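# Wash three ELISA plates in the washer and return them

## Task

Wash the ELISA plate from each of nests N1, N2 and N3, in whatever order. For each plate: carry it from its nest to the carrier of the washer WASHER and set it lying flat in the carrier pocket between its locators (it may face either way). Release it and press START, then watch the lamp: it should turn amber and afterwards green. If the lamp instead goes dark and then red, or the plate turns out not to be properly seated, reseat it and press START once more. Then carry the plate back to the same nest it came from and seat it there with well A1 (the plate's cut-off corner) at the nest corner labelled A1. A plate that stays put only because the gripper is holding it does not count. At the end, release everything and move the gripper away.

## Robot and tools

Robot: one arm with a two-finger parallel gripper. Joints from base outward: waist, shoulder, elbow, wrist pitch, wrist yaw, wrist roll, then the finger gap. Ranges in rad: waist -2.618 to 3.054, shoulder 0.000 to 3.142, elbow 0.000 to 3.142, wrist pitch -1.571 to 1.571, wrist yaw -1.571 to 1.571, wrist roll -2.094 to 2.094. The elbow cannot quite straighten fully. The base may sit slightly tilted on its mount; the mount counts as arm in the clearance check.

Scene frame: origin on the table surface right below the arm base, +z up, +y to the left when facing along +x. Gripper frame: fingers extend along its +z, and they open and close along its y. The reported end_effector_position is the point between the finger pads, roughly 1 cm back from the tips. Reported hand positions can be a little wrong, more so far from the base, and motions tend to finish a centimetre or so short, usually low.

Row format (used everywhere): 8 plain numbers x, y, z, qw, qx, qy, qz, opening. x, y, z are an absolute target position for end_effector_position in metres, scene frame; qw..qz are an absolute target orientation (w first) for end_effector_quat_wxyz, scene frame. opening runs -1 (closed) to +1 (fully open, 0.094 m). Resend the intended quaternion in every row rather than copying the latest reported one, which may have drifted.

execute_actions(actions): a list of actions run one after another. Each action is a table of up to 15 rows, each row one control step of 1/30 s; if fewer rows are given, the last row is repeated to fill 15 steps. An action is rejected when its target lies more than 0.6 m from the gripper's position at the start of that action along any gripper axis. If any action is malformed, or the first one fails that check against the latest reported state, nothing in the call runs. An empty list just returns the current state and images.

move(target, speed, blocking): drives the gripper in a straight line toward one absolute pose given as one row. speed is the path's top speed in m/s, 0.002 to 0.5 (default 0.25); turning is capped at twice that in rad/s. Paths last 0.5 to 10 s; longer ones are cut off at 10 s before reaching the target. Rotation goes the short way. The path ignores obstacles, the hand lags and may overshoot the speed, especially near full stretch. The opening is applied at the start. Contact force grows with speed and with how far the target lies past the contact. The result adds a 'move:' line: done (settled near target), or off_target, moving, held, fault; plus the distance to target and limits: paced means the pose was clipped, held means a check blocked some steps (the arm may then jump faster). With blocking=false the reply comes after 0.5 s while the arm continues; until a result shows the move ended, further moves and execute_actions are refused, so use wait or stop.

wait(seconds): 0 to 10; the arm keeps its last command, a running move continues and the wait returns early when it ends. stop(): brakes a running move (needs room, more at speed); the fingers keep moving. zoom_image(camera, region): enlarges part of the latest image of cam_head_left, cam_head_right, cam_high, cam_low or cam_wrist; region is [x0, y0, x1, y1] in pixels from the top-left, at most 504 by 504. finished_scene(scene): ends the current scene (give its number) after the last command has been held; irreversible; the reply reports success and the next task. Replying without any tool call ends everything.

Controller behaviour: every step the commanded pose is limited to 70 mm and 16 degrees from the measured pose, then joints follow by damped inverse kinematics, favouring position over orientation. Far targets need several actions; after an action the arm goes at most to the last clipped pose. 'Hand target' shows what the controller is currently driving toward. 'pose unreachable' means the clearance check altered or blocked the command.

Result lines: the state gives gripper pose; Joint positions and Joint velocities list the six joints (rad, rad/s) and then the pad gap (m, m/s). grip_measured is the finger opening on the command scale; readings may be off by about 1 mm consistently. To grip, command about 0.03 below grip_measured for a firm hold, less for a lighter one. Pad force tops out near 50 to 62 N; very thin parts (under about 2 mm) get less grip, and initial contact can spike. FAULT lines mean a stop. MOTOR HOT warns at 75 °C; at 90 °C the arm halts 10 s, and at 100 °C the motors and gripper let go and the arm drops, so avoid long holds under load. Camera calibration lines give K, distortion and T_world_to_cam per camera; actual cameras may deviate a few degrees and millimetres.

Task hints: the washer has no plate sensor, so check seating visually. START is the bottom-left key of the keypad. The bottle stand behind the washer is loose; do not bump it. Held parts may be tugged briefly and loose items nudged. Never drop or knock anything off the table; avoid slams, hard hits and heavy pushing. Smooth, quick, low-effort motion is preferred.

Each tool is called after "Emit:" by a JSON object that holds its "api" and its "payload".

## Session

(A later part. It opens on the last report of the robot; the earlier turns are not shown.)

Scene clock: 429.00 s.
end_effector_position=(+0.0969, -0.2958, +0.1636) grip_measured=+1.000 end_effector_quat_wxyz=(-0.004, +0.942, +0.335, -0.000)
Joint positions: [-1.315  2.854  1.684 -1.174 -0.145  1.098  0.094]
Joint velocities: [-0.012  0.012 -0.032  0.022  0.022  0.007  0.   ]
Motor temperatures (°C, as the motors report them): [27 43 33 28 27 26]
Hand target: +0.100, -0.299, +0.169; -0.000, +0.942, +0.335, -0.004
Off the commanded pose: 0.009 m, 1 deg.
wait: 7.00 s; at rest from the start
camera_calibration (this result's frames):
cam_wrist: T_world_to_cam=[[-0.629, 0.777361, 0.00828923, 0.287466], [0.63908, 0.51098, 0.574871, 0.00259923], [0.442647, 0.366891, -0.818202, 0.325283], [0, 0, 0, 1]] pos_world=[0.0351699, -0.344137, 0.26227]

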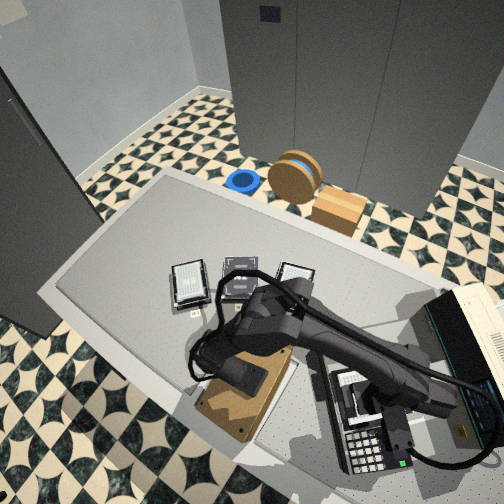

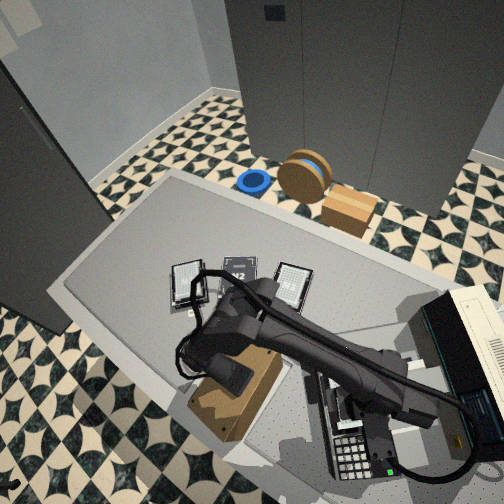

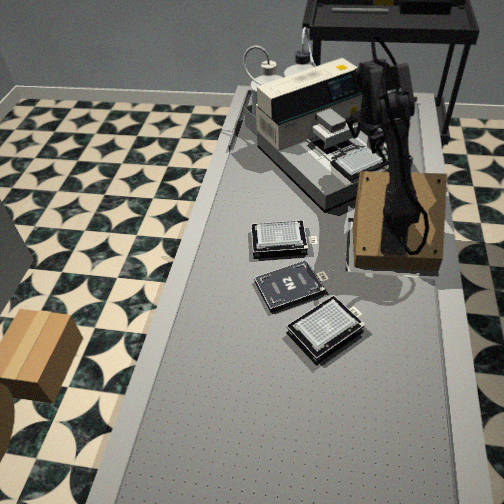

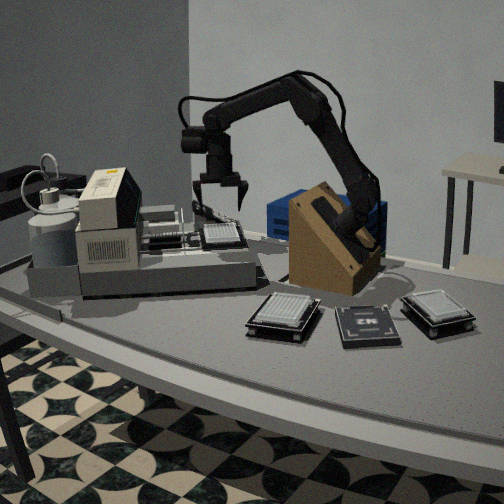

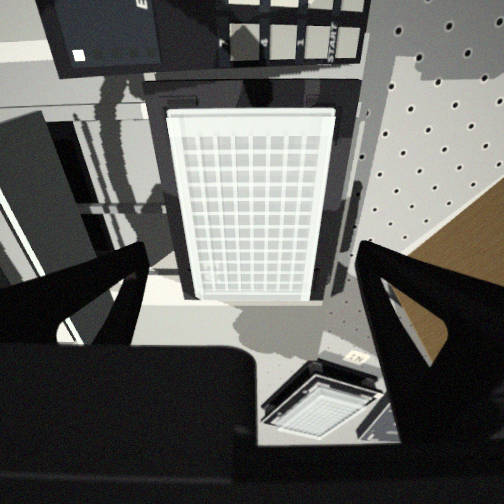

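Green.

Emit:
{"api": "move", "payload": {"target": [0.103,-0.296,0.102,0,0.941,0.339,0,1], "speed": 0.035}}

Scene clock: 433.13 s.
end_effector_position=(+0.1003, -0.2923, +0.1046) grip_measured=+1.000 end_effector_quat_wxyz=(-0.006, +0.941, +0.338, +0.004)
Joint positions: [-1.281  2.908  1.531 -0.967 -0.177  1.116  0.094]
Joint velocities: [-0.002 -0.012 -0.007 -0.007  0.037  0.066  0.   ]
Motor temperatures (°C, as the motors report them): [27 43 32 28 27 26]
Hand target: +0.102, -0.295, +0.102; +0.000, +0.941, +0.339, -0.000
Off the commanded pose: 0.005 m, 1 deg.
move: done
camera_calibration (this result's frames):
cam_wrist: T_world_to_cam=[[-0.633309, 0.773846, 0.00905764, 0.286711], [0.632573, 0.51088, 0.582111, 0.0324715], [0.445837, 0.374386, -0.813059, 0.275507], [0, 0, 0, 1]] pos_world=[0.0382055, -0.341605, 0.202504]

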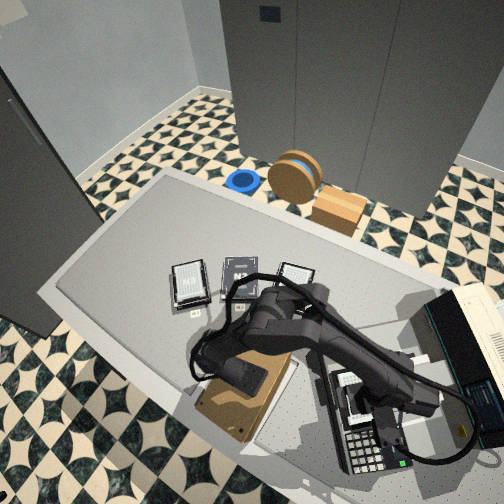

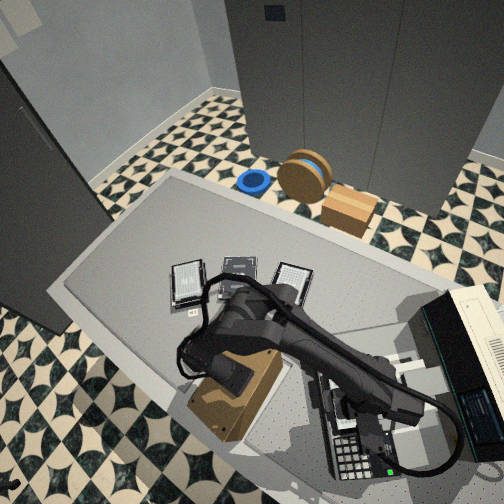

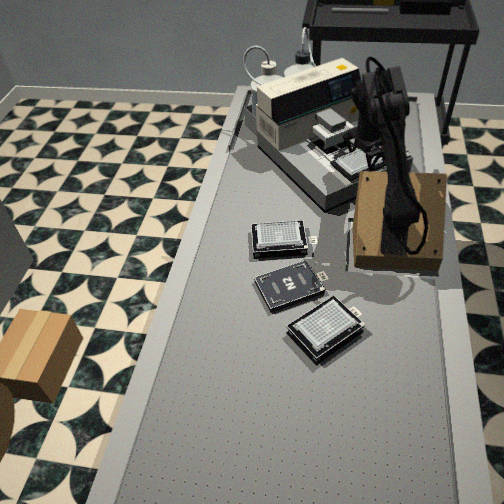

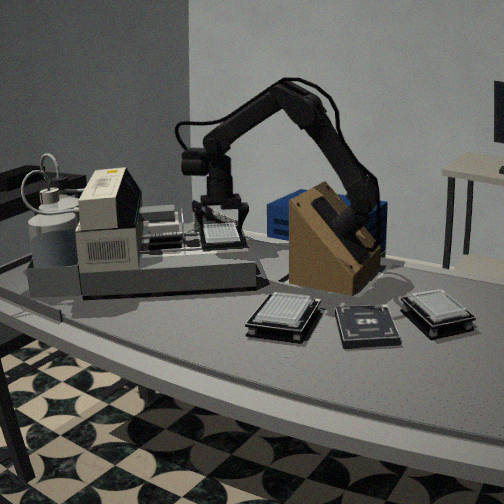

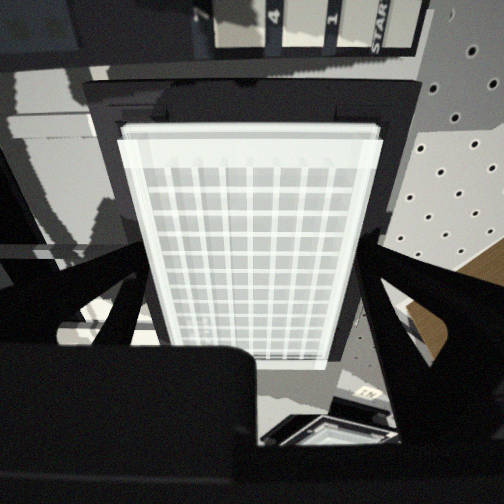

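Emit:
{"api": "execute_actions", "payload": {"actions": [[[0.103,-0.296,0.102,0,0.941,0.339,0,0.85]],[[0.103,-0.296,0.102,0,0.941,0.339,0,0.74]]]}}

Emit:
{"api": "move", "payload": {"target": [0.102,-0.298,0.175,0,0.941,0.339,0,0.74], "speed": 0.05}}

Emit:
{"api": "move", "payload": {"target": [0.33,-0.05,0.175,0,0.423,0.906,0,0.74], "speed": 0.2}}

Emit:
{"api": "move", "payload": {"target": [0.288,0.196,0.095,0,-0.263,0.965,0,0.74], "speed": 0.2}}

Scene clock: 438.63 s.
end_effector_position=(+0.1009, -0.2928, +0.1046) grip_measured=+0.765 end_effector_quat_wxyz=(-0.004, +0.941, +0.337, +0.005)
Joint positions: [-1.281  2.908  1.531 -0.965 -0.179  1.117  0.083]
Joint velocities: [-0.002 -0.007 -0.002  0.007  0.022 -0.095 -0.001]
Motor temperatures (°C, as the motors report them): [27 43 32 28 27 26]
Hand target: +0.103, -0.296, +0.102; -0.000, +0.941, +0.339, -0.000
Off the commanded pose: 0.005 m, 1 deg.
camera_calibration (this result's frames):
cam_wrist: T_world_to_cam=[[-0.632429, 0.774596, 0.00588077, 0.287888], [0.631359, 0.511053, 0.583276, 0.032372], [0.448798, 0.372594, -0.812253, 0.274495], [0, 0, 0, 1]] pos_world=[0.0384377, -0.341816, 0.202385]

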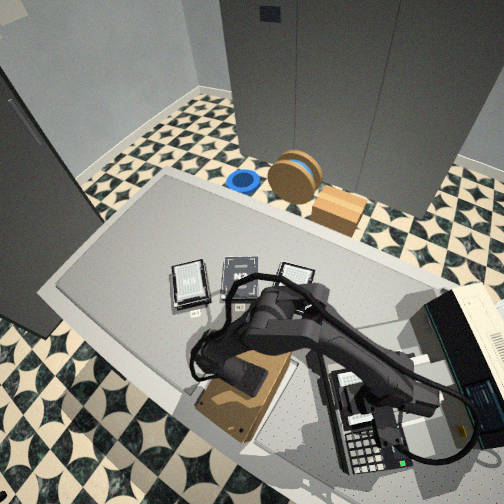

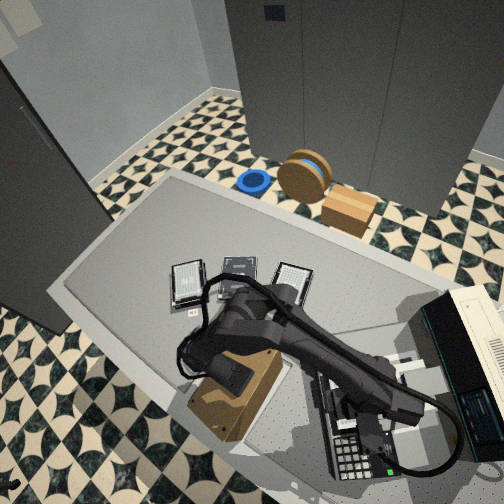

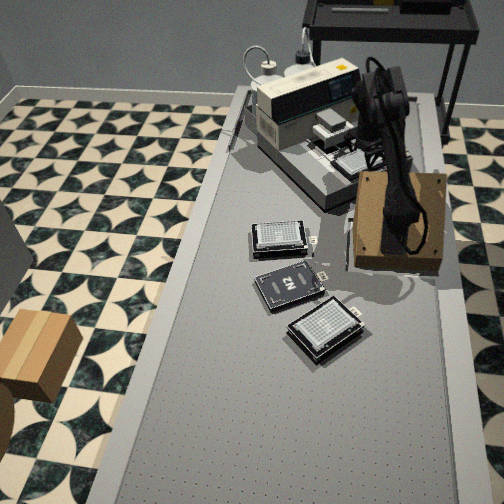

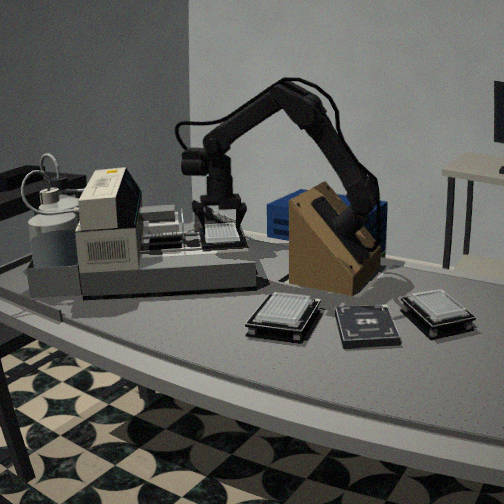

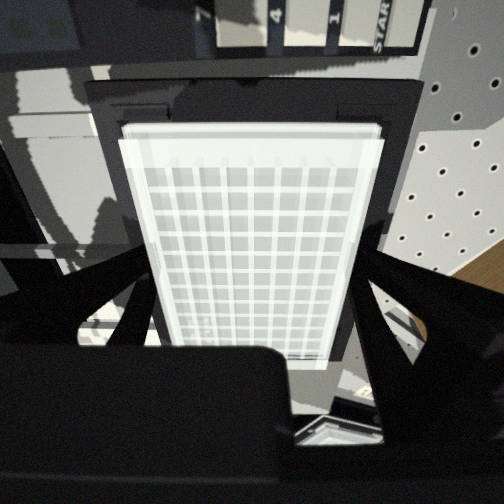

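Scene clock: 440.50 s.
end_effector_position=(+0.1050, -0.2930, +0.1540) grip_measured=+0.765 end_effector_quat_wxyz=(-0.021, +0.941, +0.337, +0.006)
Joint positions: [-1.292  2.891  1.706 -1.192 -0.169  1.104  0.083]
Joint velocities: [-0.012 -0.002 -0.002  0.022  0.007  0.051 -0.   ]
Motor temperatures (°C, as the motors report them): [27 43 32 28 27 26]
Hand target: +0.103, -0.299, +0.174; +0.000, +0.941, +0.339, -0.000
Off the commanded pose: 0.022 m, 2 deg.
move: off_target
camera_calibration (this result's frames):
cam_wrist: T_world_to_cam=[[-0.632206, 0.773943, 0.0364317, 0.285435], [0.637146, 0.492556, 0.592818, -0.00639198], [0.440863, 0.397995, -0.804512, 0.319987], [0, 0, 0, 1]] pos_world=[0.0434561, -0.345116, 0.250824]

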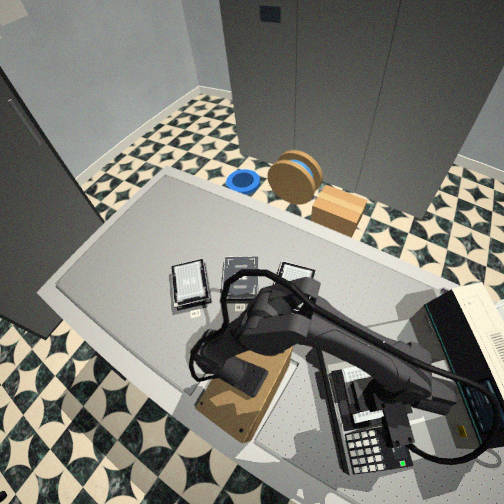

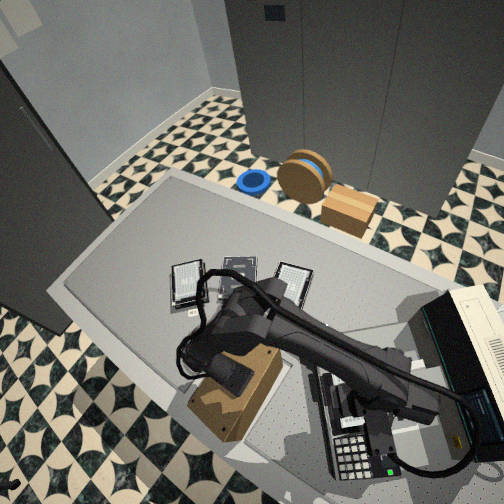

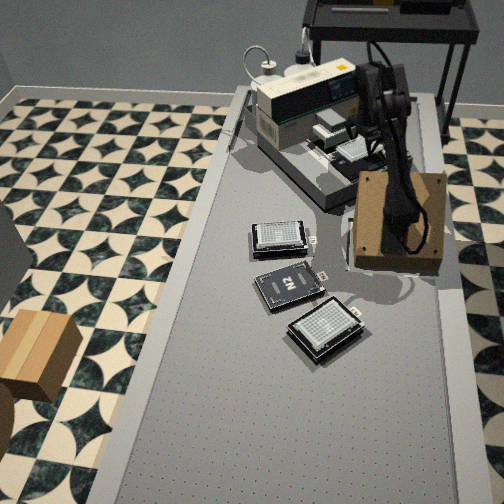

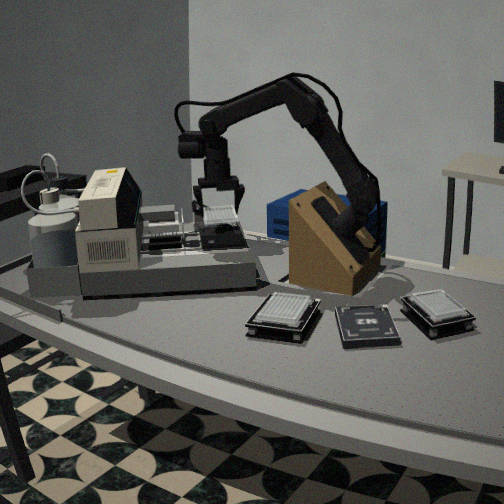

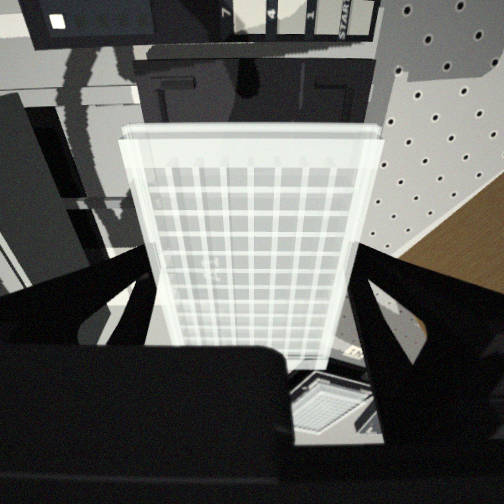

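Scene clock: 444.83 s.
end_effector_position=(+0.3171, -0.0576, +0.1591) grip_measured=+0.765 end_effector_quat_wxyz=(-0.021, +0.440, +0.898, -0.010)
Joint positions: [-0.519  2.374  1.516 -1.244 -0.605  0.219  0.083]
Joint velocities: [-0.007  0.032 -0.017 -0.022  0.037 -0.007 -0.001]
Motor temperatures (°C, as the motors report them): [27 44 32 28 27 26]
Hand target: +0.325, -0.054, +0.174; -0.002, +0.429, +0.903, -0.009
Off the commanded pose: 0.022 m, 3 deg.
move: off_target
camera_calibration (this result's frames):
cam_wrist: T_world_to_cam=[[-0.791662, -0.609816, 0.0373678, 0.207834], [-0.471822, 0.649084, 0.596719, 0.0995044], [-0.388144, 0.454769, -0.80158, 0.402561], [0, 0, 0, 1]] pos_world=[0.367734, -0.120918, 0.255542]

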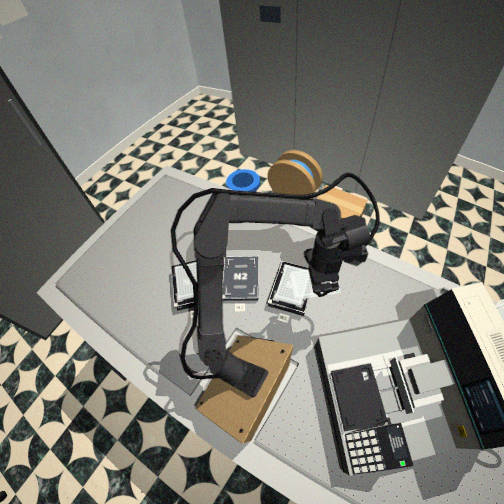

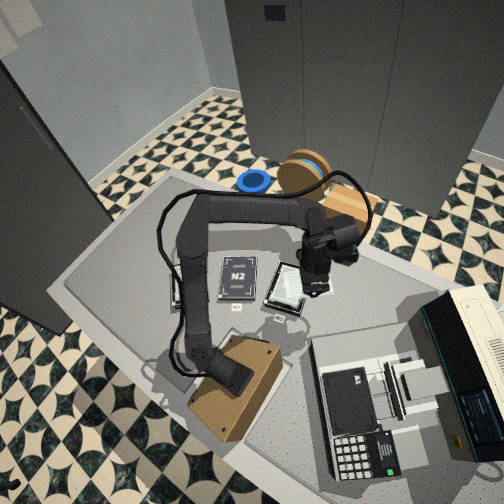

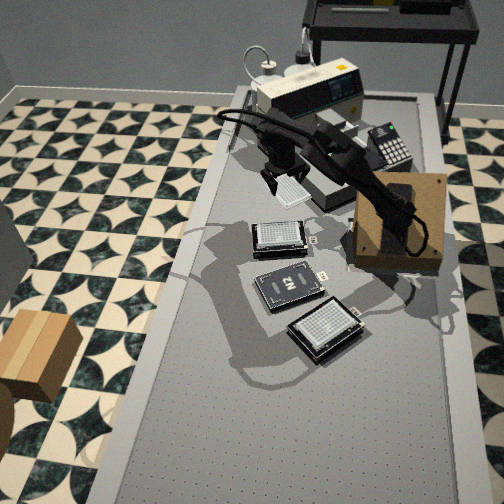

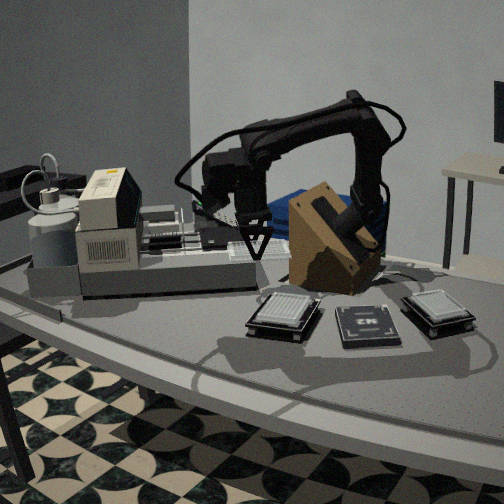

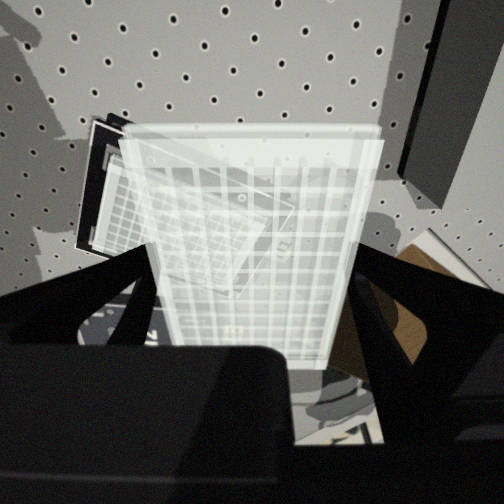

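Scene clock: 448.83 s.
end_effector_position=(+0.2824, +0.1871, +0.0901) grip_measured=+0.766 end_effector_quat_wxyz=(-0.022, -0.246, +0.969, -0.011)
Joint positions: [ 0.128  1.735  1.147 -0.962 -0.748 -0.362  0.083]
Joint velocities: [-0.012 -0.002  0.012  0.022 -0.066  0.007 -0.   ]
Motor temperatures (°C, as the motors report them): [28 43 31 28 27 26]
Hand target: +0.287, +0.192, +0.096; -0.003, -0.262, +0.965, -0.009
Off the commanded pose: 0.012 m, 3 deg.
move: off_target
camera_calibration (this result's frames):
cam_wrist: T_world_to_cam=[[0.473867, -0.880528, 0.0109557, 0.0278158], [-0.69949, -0.368824, 0.612113, 0.21889], [-0.534942, -0.297724, -0.790694, 0.403813], [0, 0, 0, 1]] pos_world=[0.355947, 0.225449, 0.185003]

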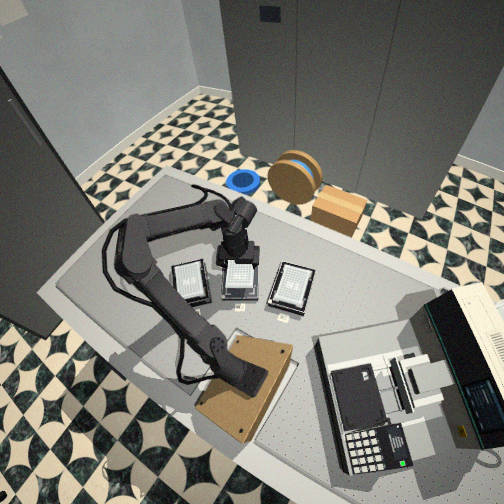

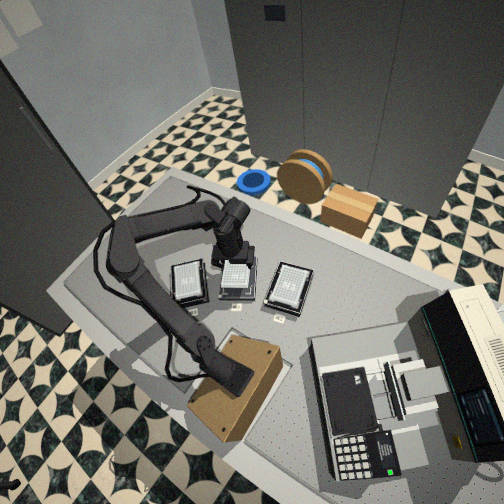

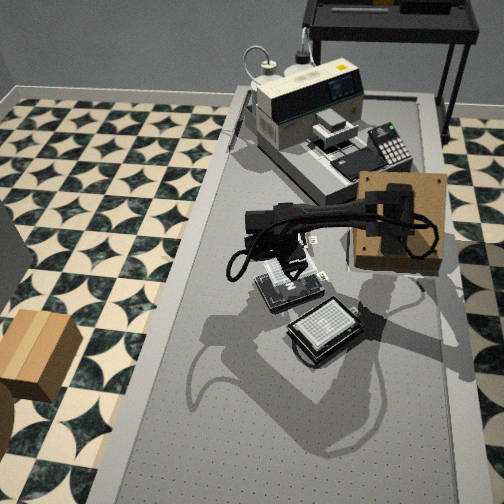

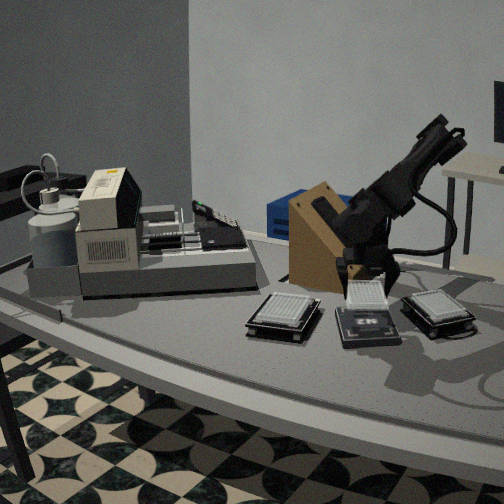

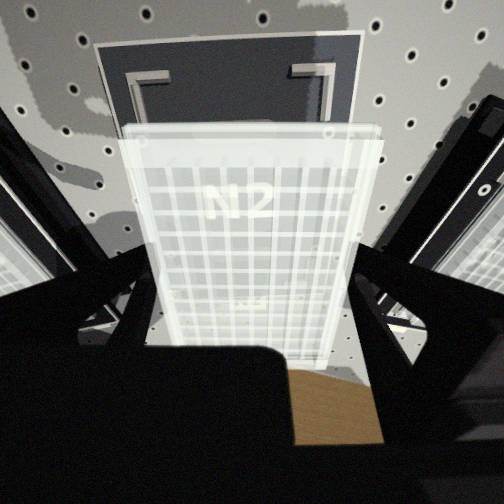

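Emit:
{"api": "move", "payload": {"target": [0.289,0.202,0.098,0.015,-0.275,0.961,0.005,0.74], "speed": 0.04}}

Emit:
{"api": "move", "payload": {"target": [0.288,0.1915,0.052,0,-0.263,0.965,0,0.74], "speed": 0.025}}

Scene clock: 454.00 s.
end_effector_position=(+0.2863, +0.1967, +0.0917) grip_measured=+0.766 end_effector_quat_wxyz=(-0.004, -0.266, +0.964, +0.001)
Joint positions: [ 0.134  1.712  1.137 -0.921 -0.775 -0.363  0.083]
Joint velocities: [-0.007  0.017 -0.002 -0.007  0.037  0.037  0.001]
Motor temperatures (°C, as the motors report them): [28 42 31 28 27 26]
Hand target: +0.289, +0.202, +0.098; +0.015, -0.275, +0.961, +0.005
Off the commanded pose: 0.009 m, 2 deg.
move: done
camera_calibration (this result's frames):
cam_wrist: T_world_to_cam=[[0.509961, -0.860192, -0.00314842, 0.0213339], [-0.700828, -0.417599, 0.578318, 0.237197], [-0.498779, -0.292713, -0.815806, 0.400997], [0, 0, 0, 1]] pos_world=[0.355364, 0.234782, 0.190027]

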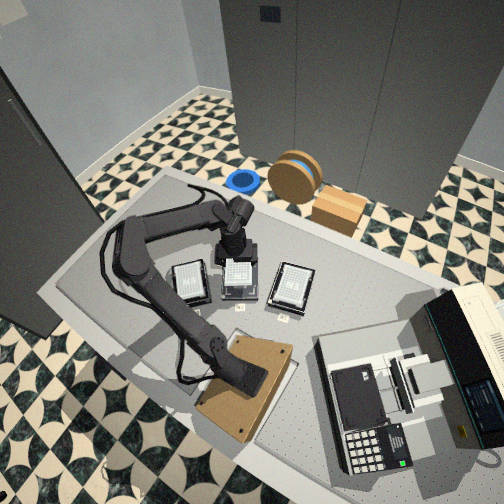

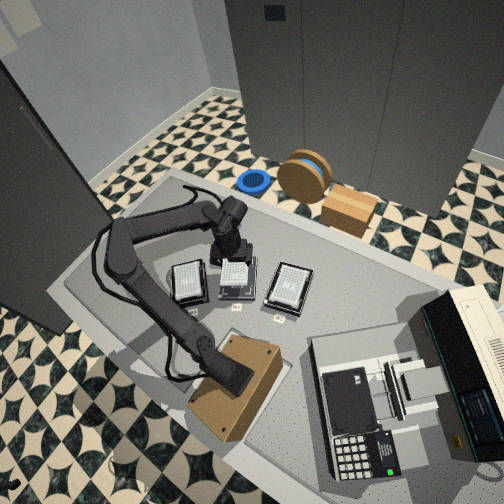

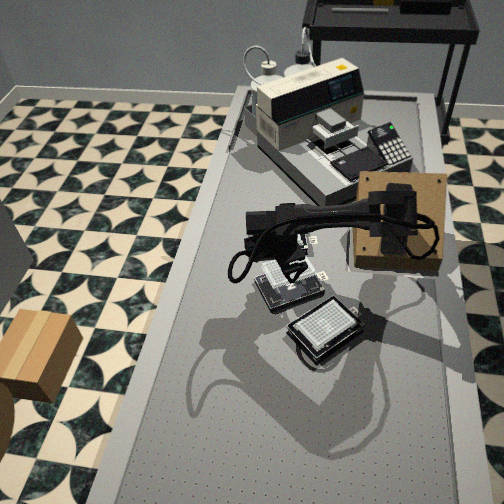

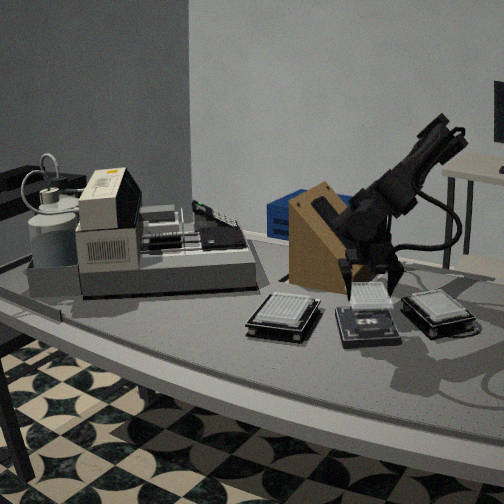

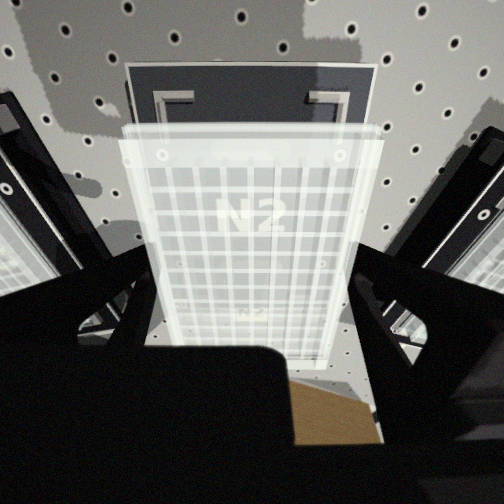

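Scene clock: 455.90 s.
end_effector_position=(+0.2837, +0.1950, +0.0541) grip_measured=+0.766 end_effector_quat_wxyz=(-0.005, -0.265, +0.964, +0.001)
Joint positions: [ 0.218  1.739  1.048 -0.727 -0.765 -0.248  0.083]
Joint velocities: [ 0.002 -0.012  0.002  0.081  0.007  0.051 -0.   ]
Motor temperatures (°C, as the motors report them): [28 42 31 28 27 26]
Hand target: +0.287, +0.191, +0.052; -0.000, -0.263, +0.965, -0.001
Off the commanded pose: 0.006 m, 1 deg.
move: done
camera_calibration (this result's frames):
cam_wrist: T_world_to_cam=[[0.508388, -0.861117, -0.00424768, 0.0218419], [-0.699558, -0.415873, 0.581092, 0.255627], [-0.502155, -0.292449, -0.813827, 0.369302], [0, 0, 0, 1]] pos_world=[0.353169, 0.233119, 0.152098]

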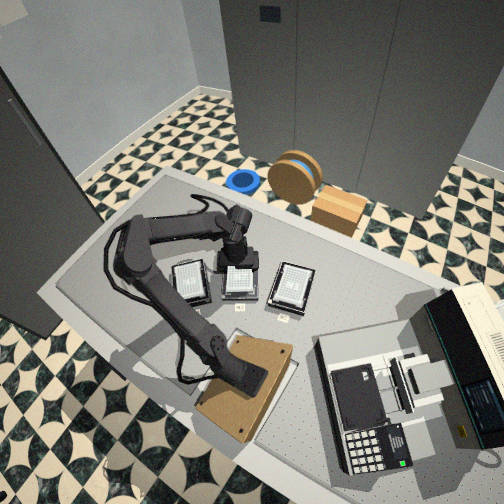

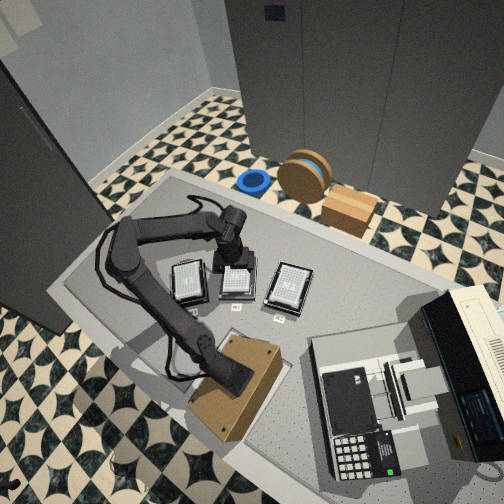

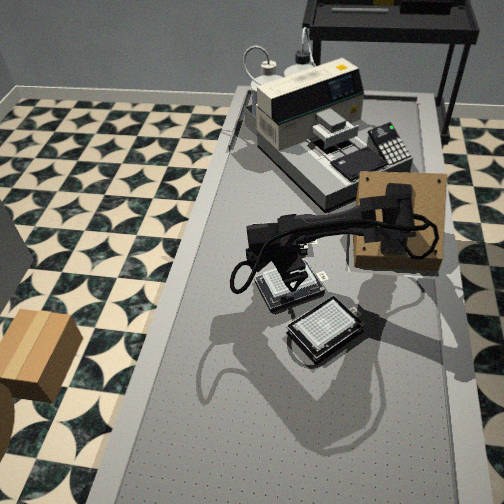

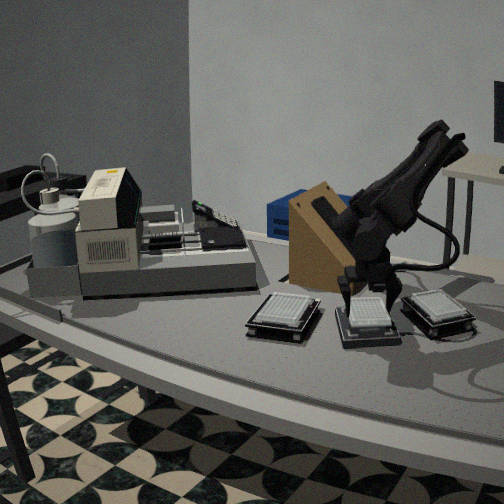

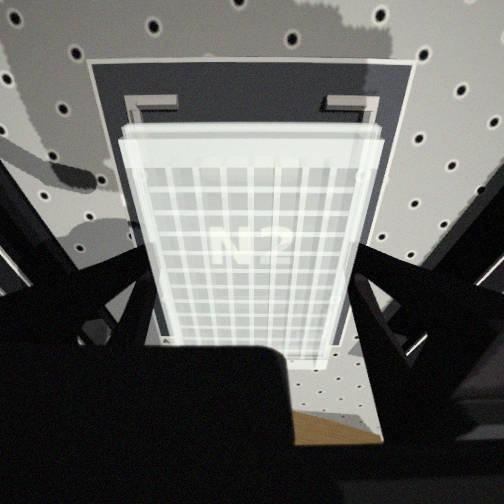

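Emit:
{"api": "execute_actions", "payload": {"actions": [[[0.2885,0.192,0.051,0,-0.263,0.965,0,0.74],[0.2885,0.192,0.0504,0,-0.263,0.965,0,0.74],[0.2885,0.192,0.0498,0,-0.263,0.965,0,0.74],[0.2885,0.192,0.0492,0,-0.263,0.965,0,0.74],[0.2885,0.192,0.0486,0,-0.263,0.965,0,0.74],[0.2885,0.192,0.048,0,-0.263,0.965,0,0.74],[0.2885,0.192,0.0474,0,-0.263,0.965,0,0.74],[0.2885,0.192,0.0468,0,-0.263,0.965,0,0.74],[0.2885,0.192,0.0462,0,-0.263,0.965,0,0.74],[0.2885,0.192,0.0456,0,-0.263,0.965,0,0.74],[0.2885,0.192,0.045,0,-0.263,0.965,0,0.74],[0.2885,0.192,0.0444,0,-0.263,0.965,0,0.74],[0.2885,0.192,0.0438,0,-0.263,0.965,0,0.74],[0.2885,0.192,0.0432,0,-0.263,0.965,0,0.74],[0.2885,0.192,0.0426,0,-0.263,0.965,0,0.74]],[[0.2885,0.192,0.042,0,-0.263,0.965,0,0.74],[0.2885,0.192,0.0414,0,-0.263,0.965,0,0.74],[0.2885,0.192,0.0408,0,-0.263,0.965,0,0.74],[0.2885,0.192,0.0402,0,-0.263,0.965,0,0.74],[0.2885,0.192,0.0396,0,-0.263,0.965,0,0.74],[0.2885,0.192,0.039,0,-0.263,0.965,0,0.74],[0.2885,0.192,0.0384,0,-0.263,0.965,0,0.74],[0.2885,0.192,0.0378,0,-0.263,0.965,0,0.74],[0.2885,0.192,0.0372,0,-0.263,0.965,0,0.74],[0.2885,0.192,0.0366,0,-0.263,0.965,0,0.74],[0.2885,0.192,0.036,0,-0.263,0.965,0,0.74],[0.2885,0.192,0.0354,0,-0.263,0.965,0,0.74],[0.2885,0.192,0.0348,0,-0.263,0.965,0,0.74],[0.2885,0.192,0.0342,0,-0.263,0.965,0,0.74],[0.2885,0.192,0.0336,0,-0.263,0.965,0,0.74]],[[0.2885,0.192,0.0336,0,-0.263,0.965,0,0.74]]]}}

Scene clock: 472.27 s.
end_effector_position=(+0.2847, +0.1959, +0.0384) grip_measured=+0.766 end_effector_quat_wxyz=(-0.006, -0.263, +0.965, +0.002)
Joint positions: [ 0.254  1.763  1.027 -0.649 -0.76  -0.193  0.083]
Joint velocities: [-0.007  0.002  0.012 -0.051  0.022  0.007 -0.001]
Motor temperatures (°C, as the motors report them): [29 40 30 28 27 26]
Hand target: +0.288, +0.192, +0.034; -0.000, -0.263, +0.965, +0.000
Off the commanded pose: 0.007 m, 1 deg.
camera_calibration (this result's frames):
cam_wrist: T_world_to_cam=[[0.503936, -0.863724, -0.00537961, 0.0238238], [-0.701262, -0.412768, 0.581253, 0.265647], [-0.504263, -0.289141, -0.813705, 0.357243], [0, 0, 0, 1]] pos_world=[0.354427, 0.233522, 0.136411]

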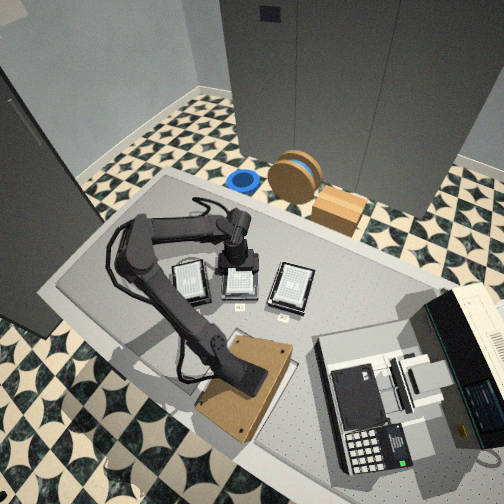

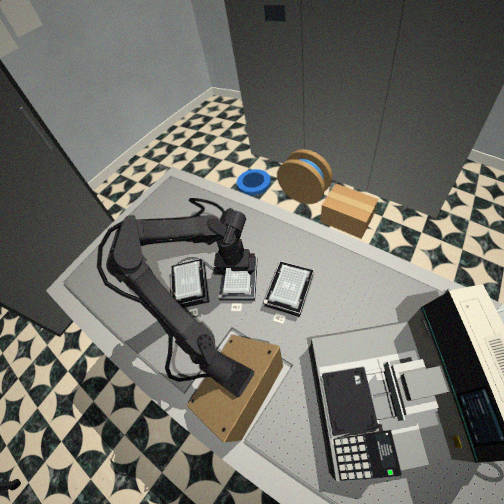

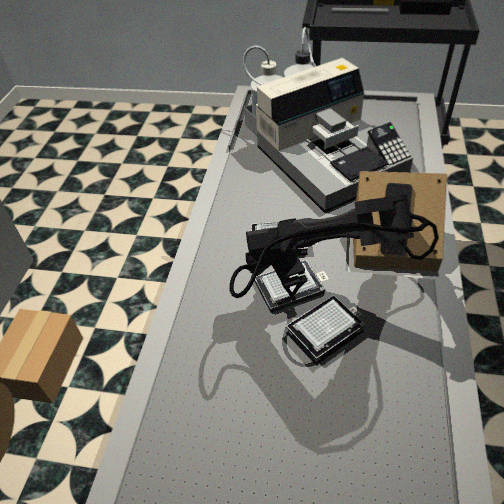

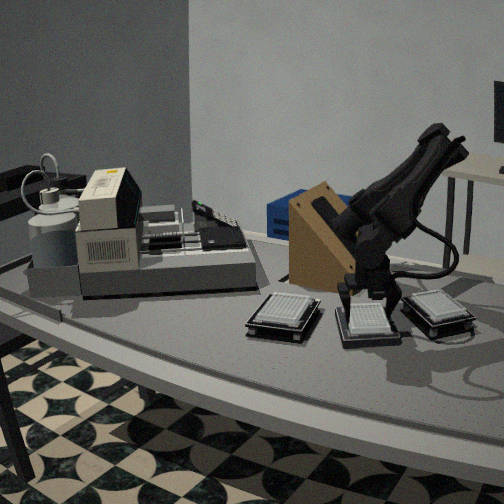

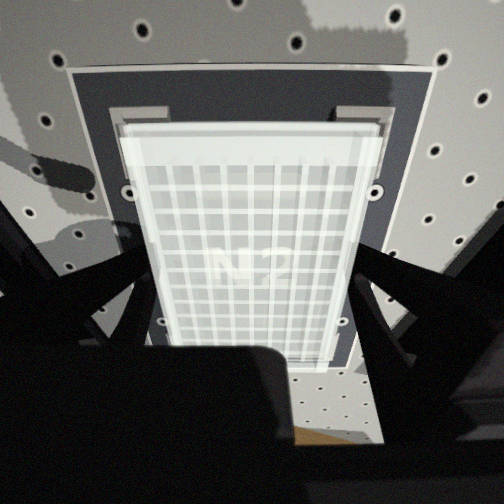

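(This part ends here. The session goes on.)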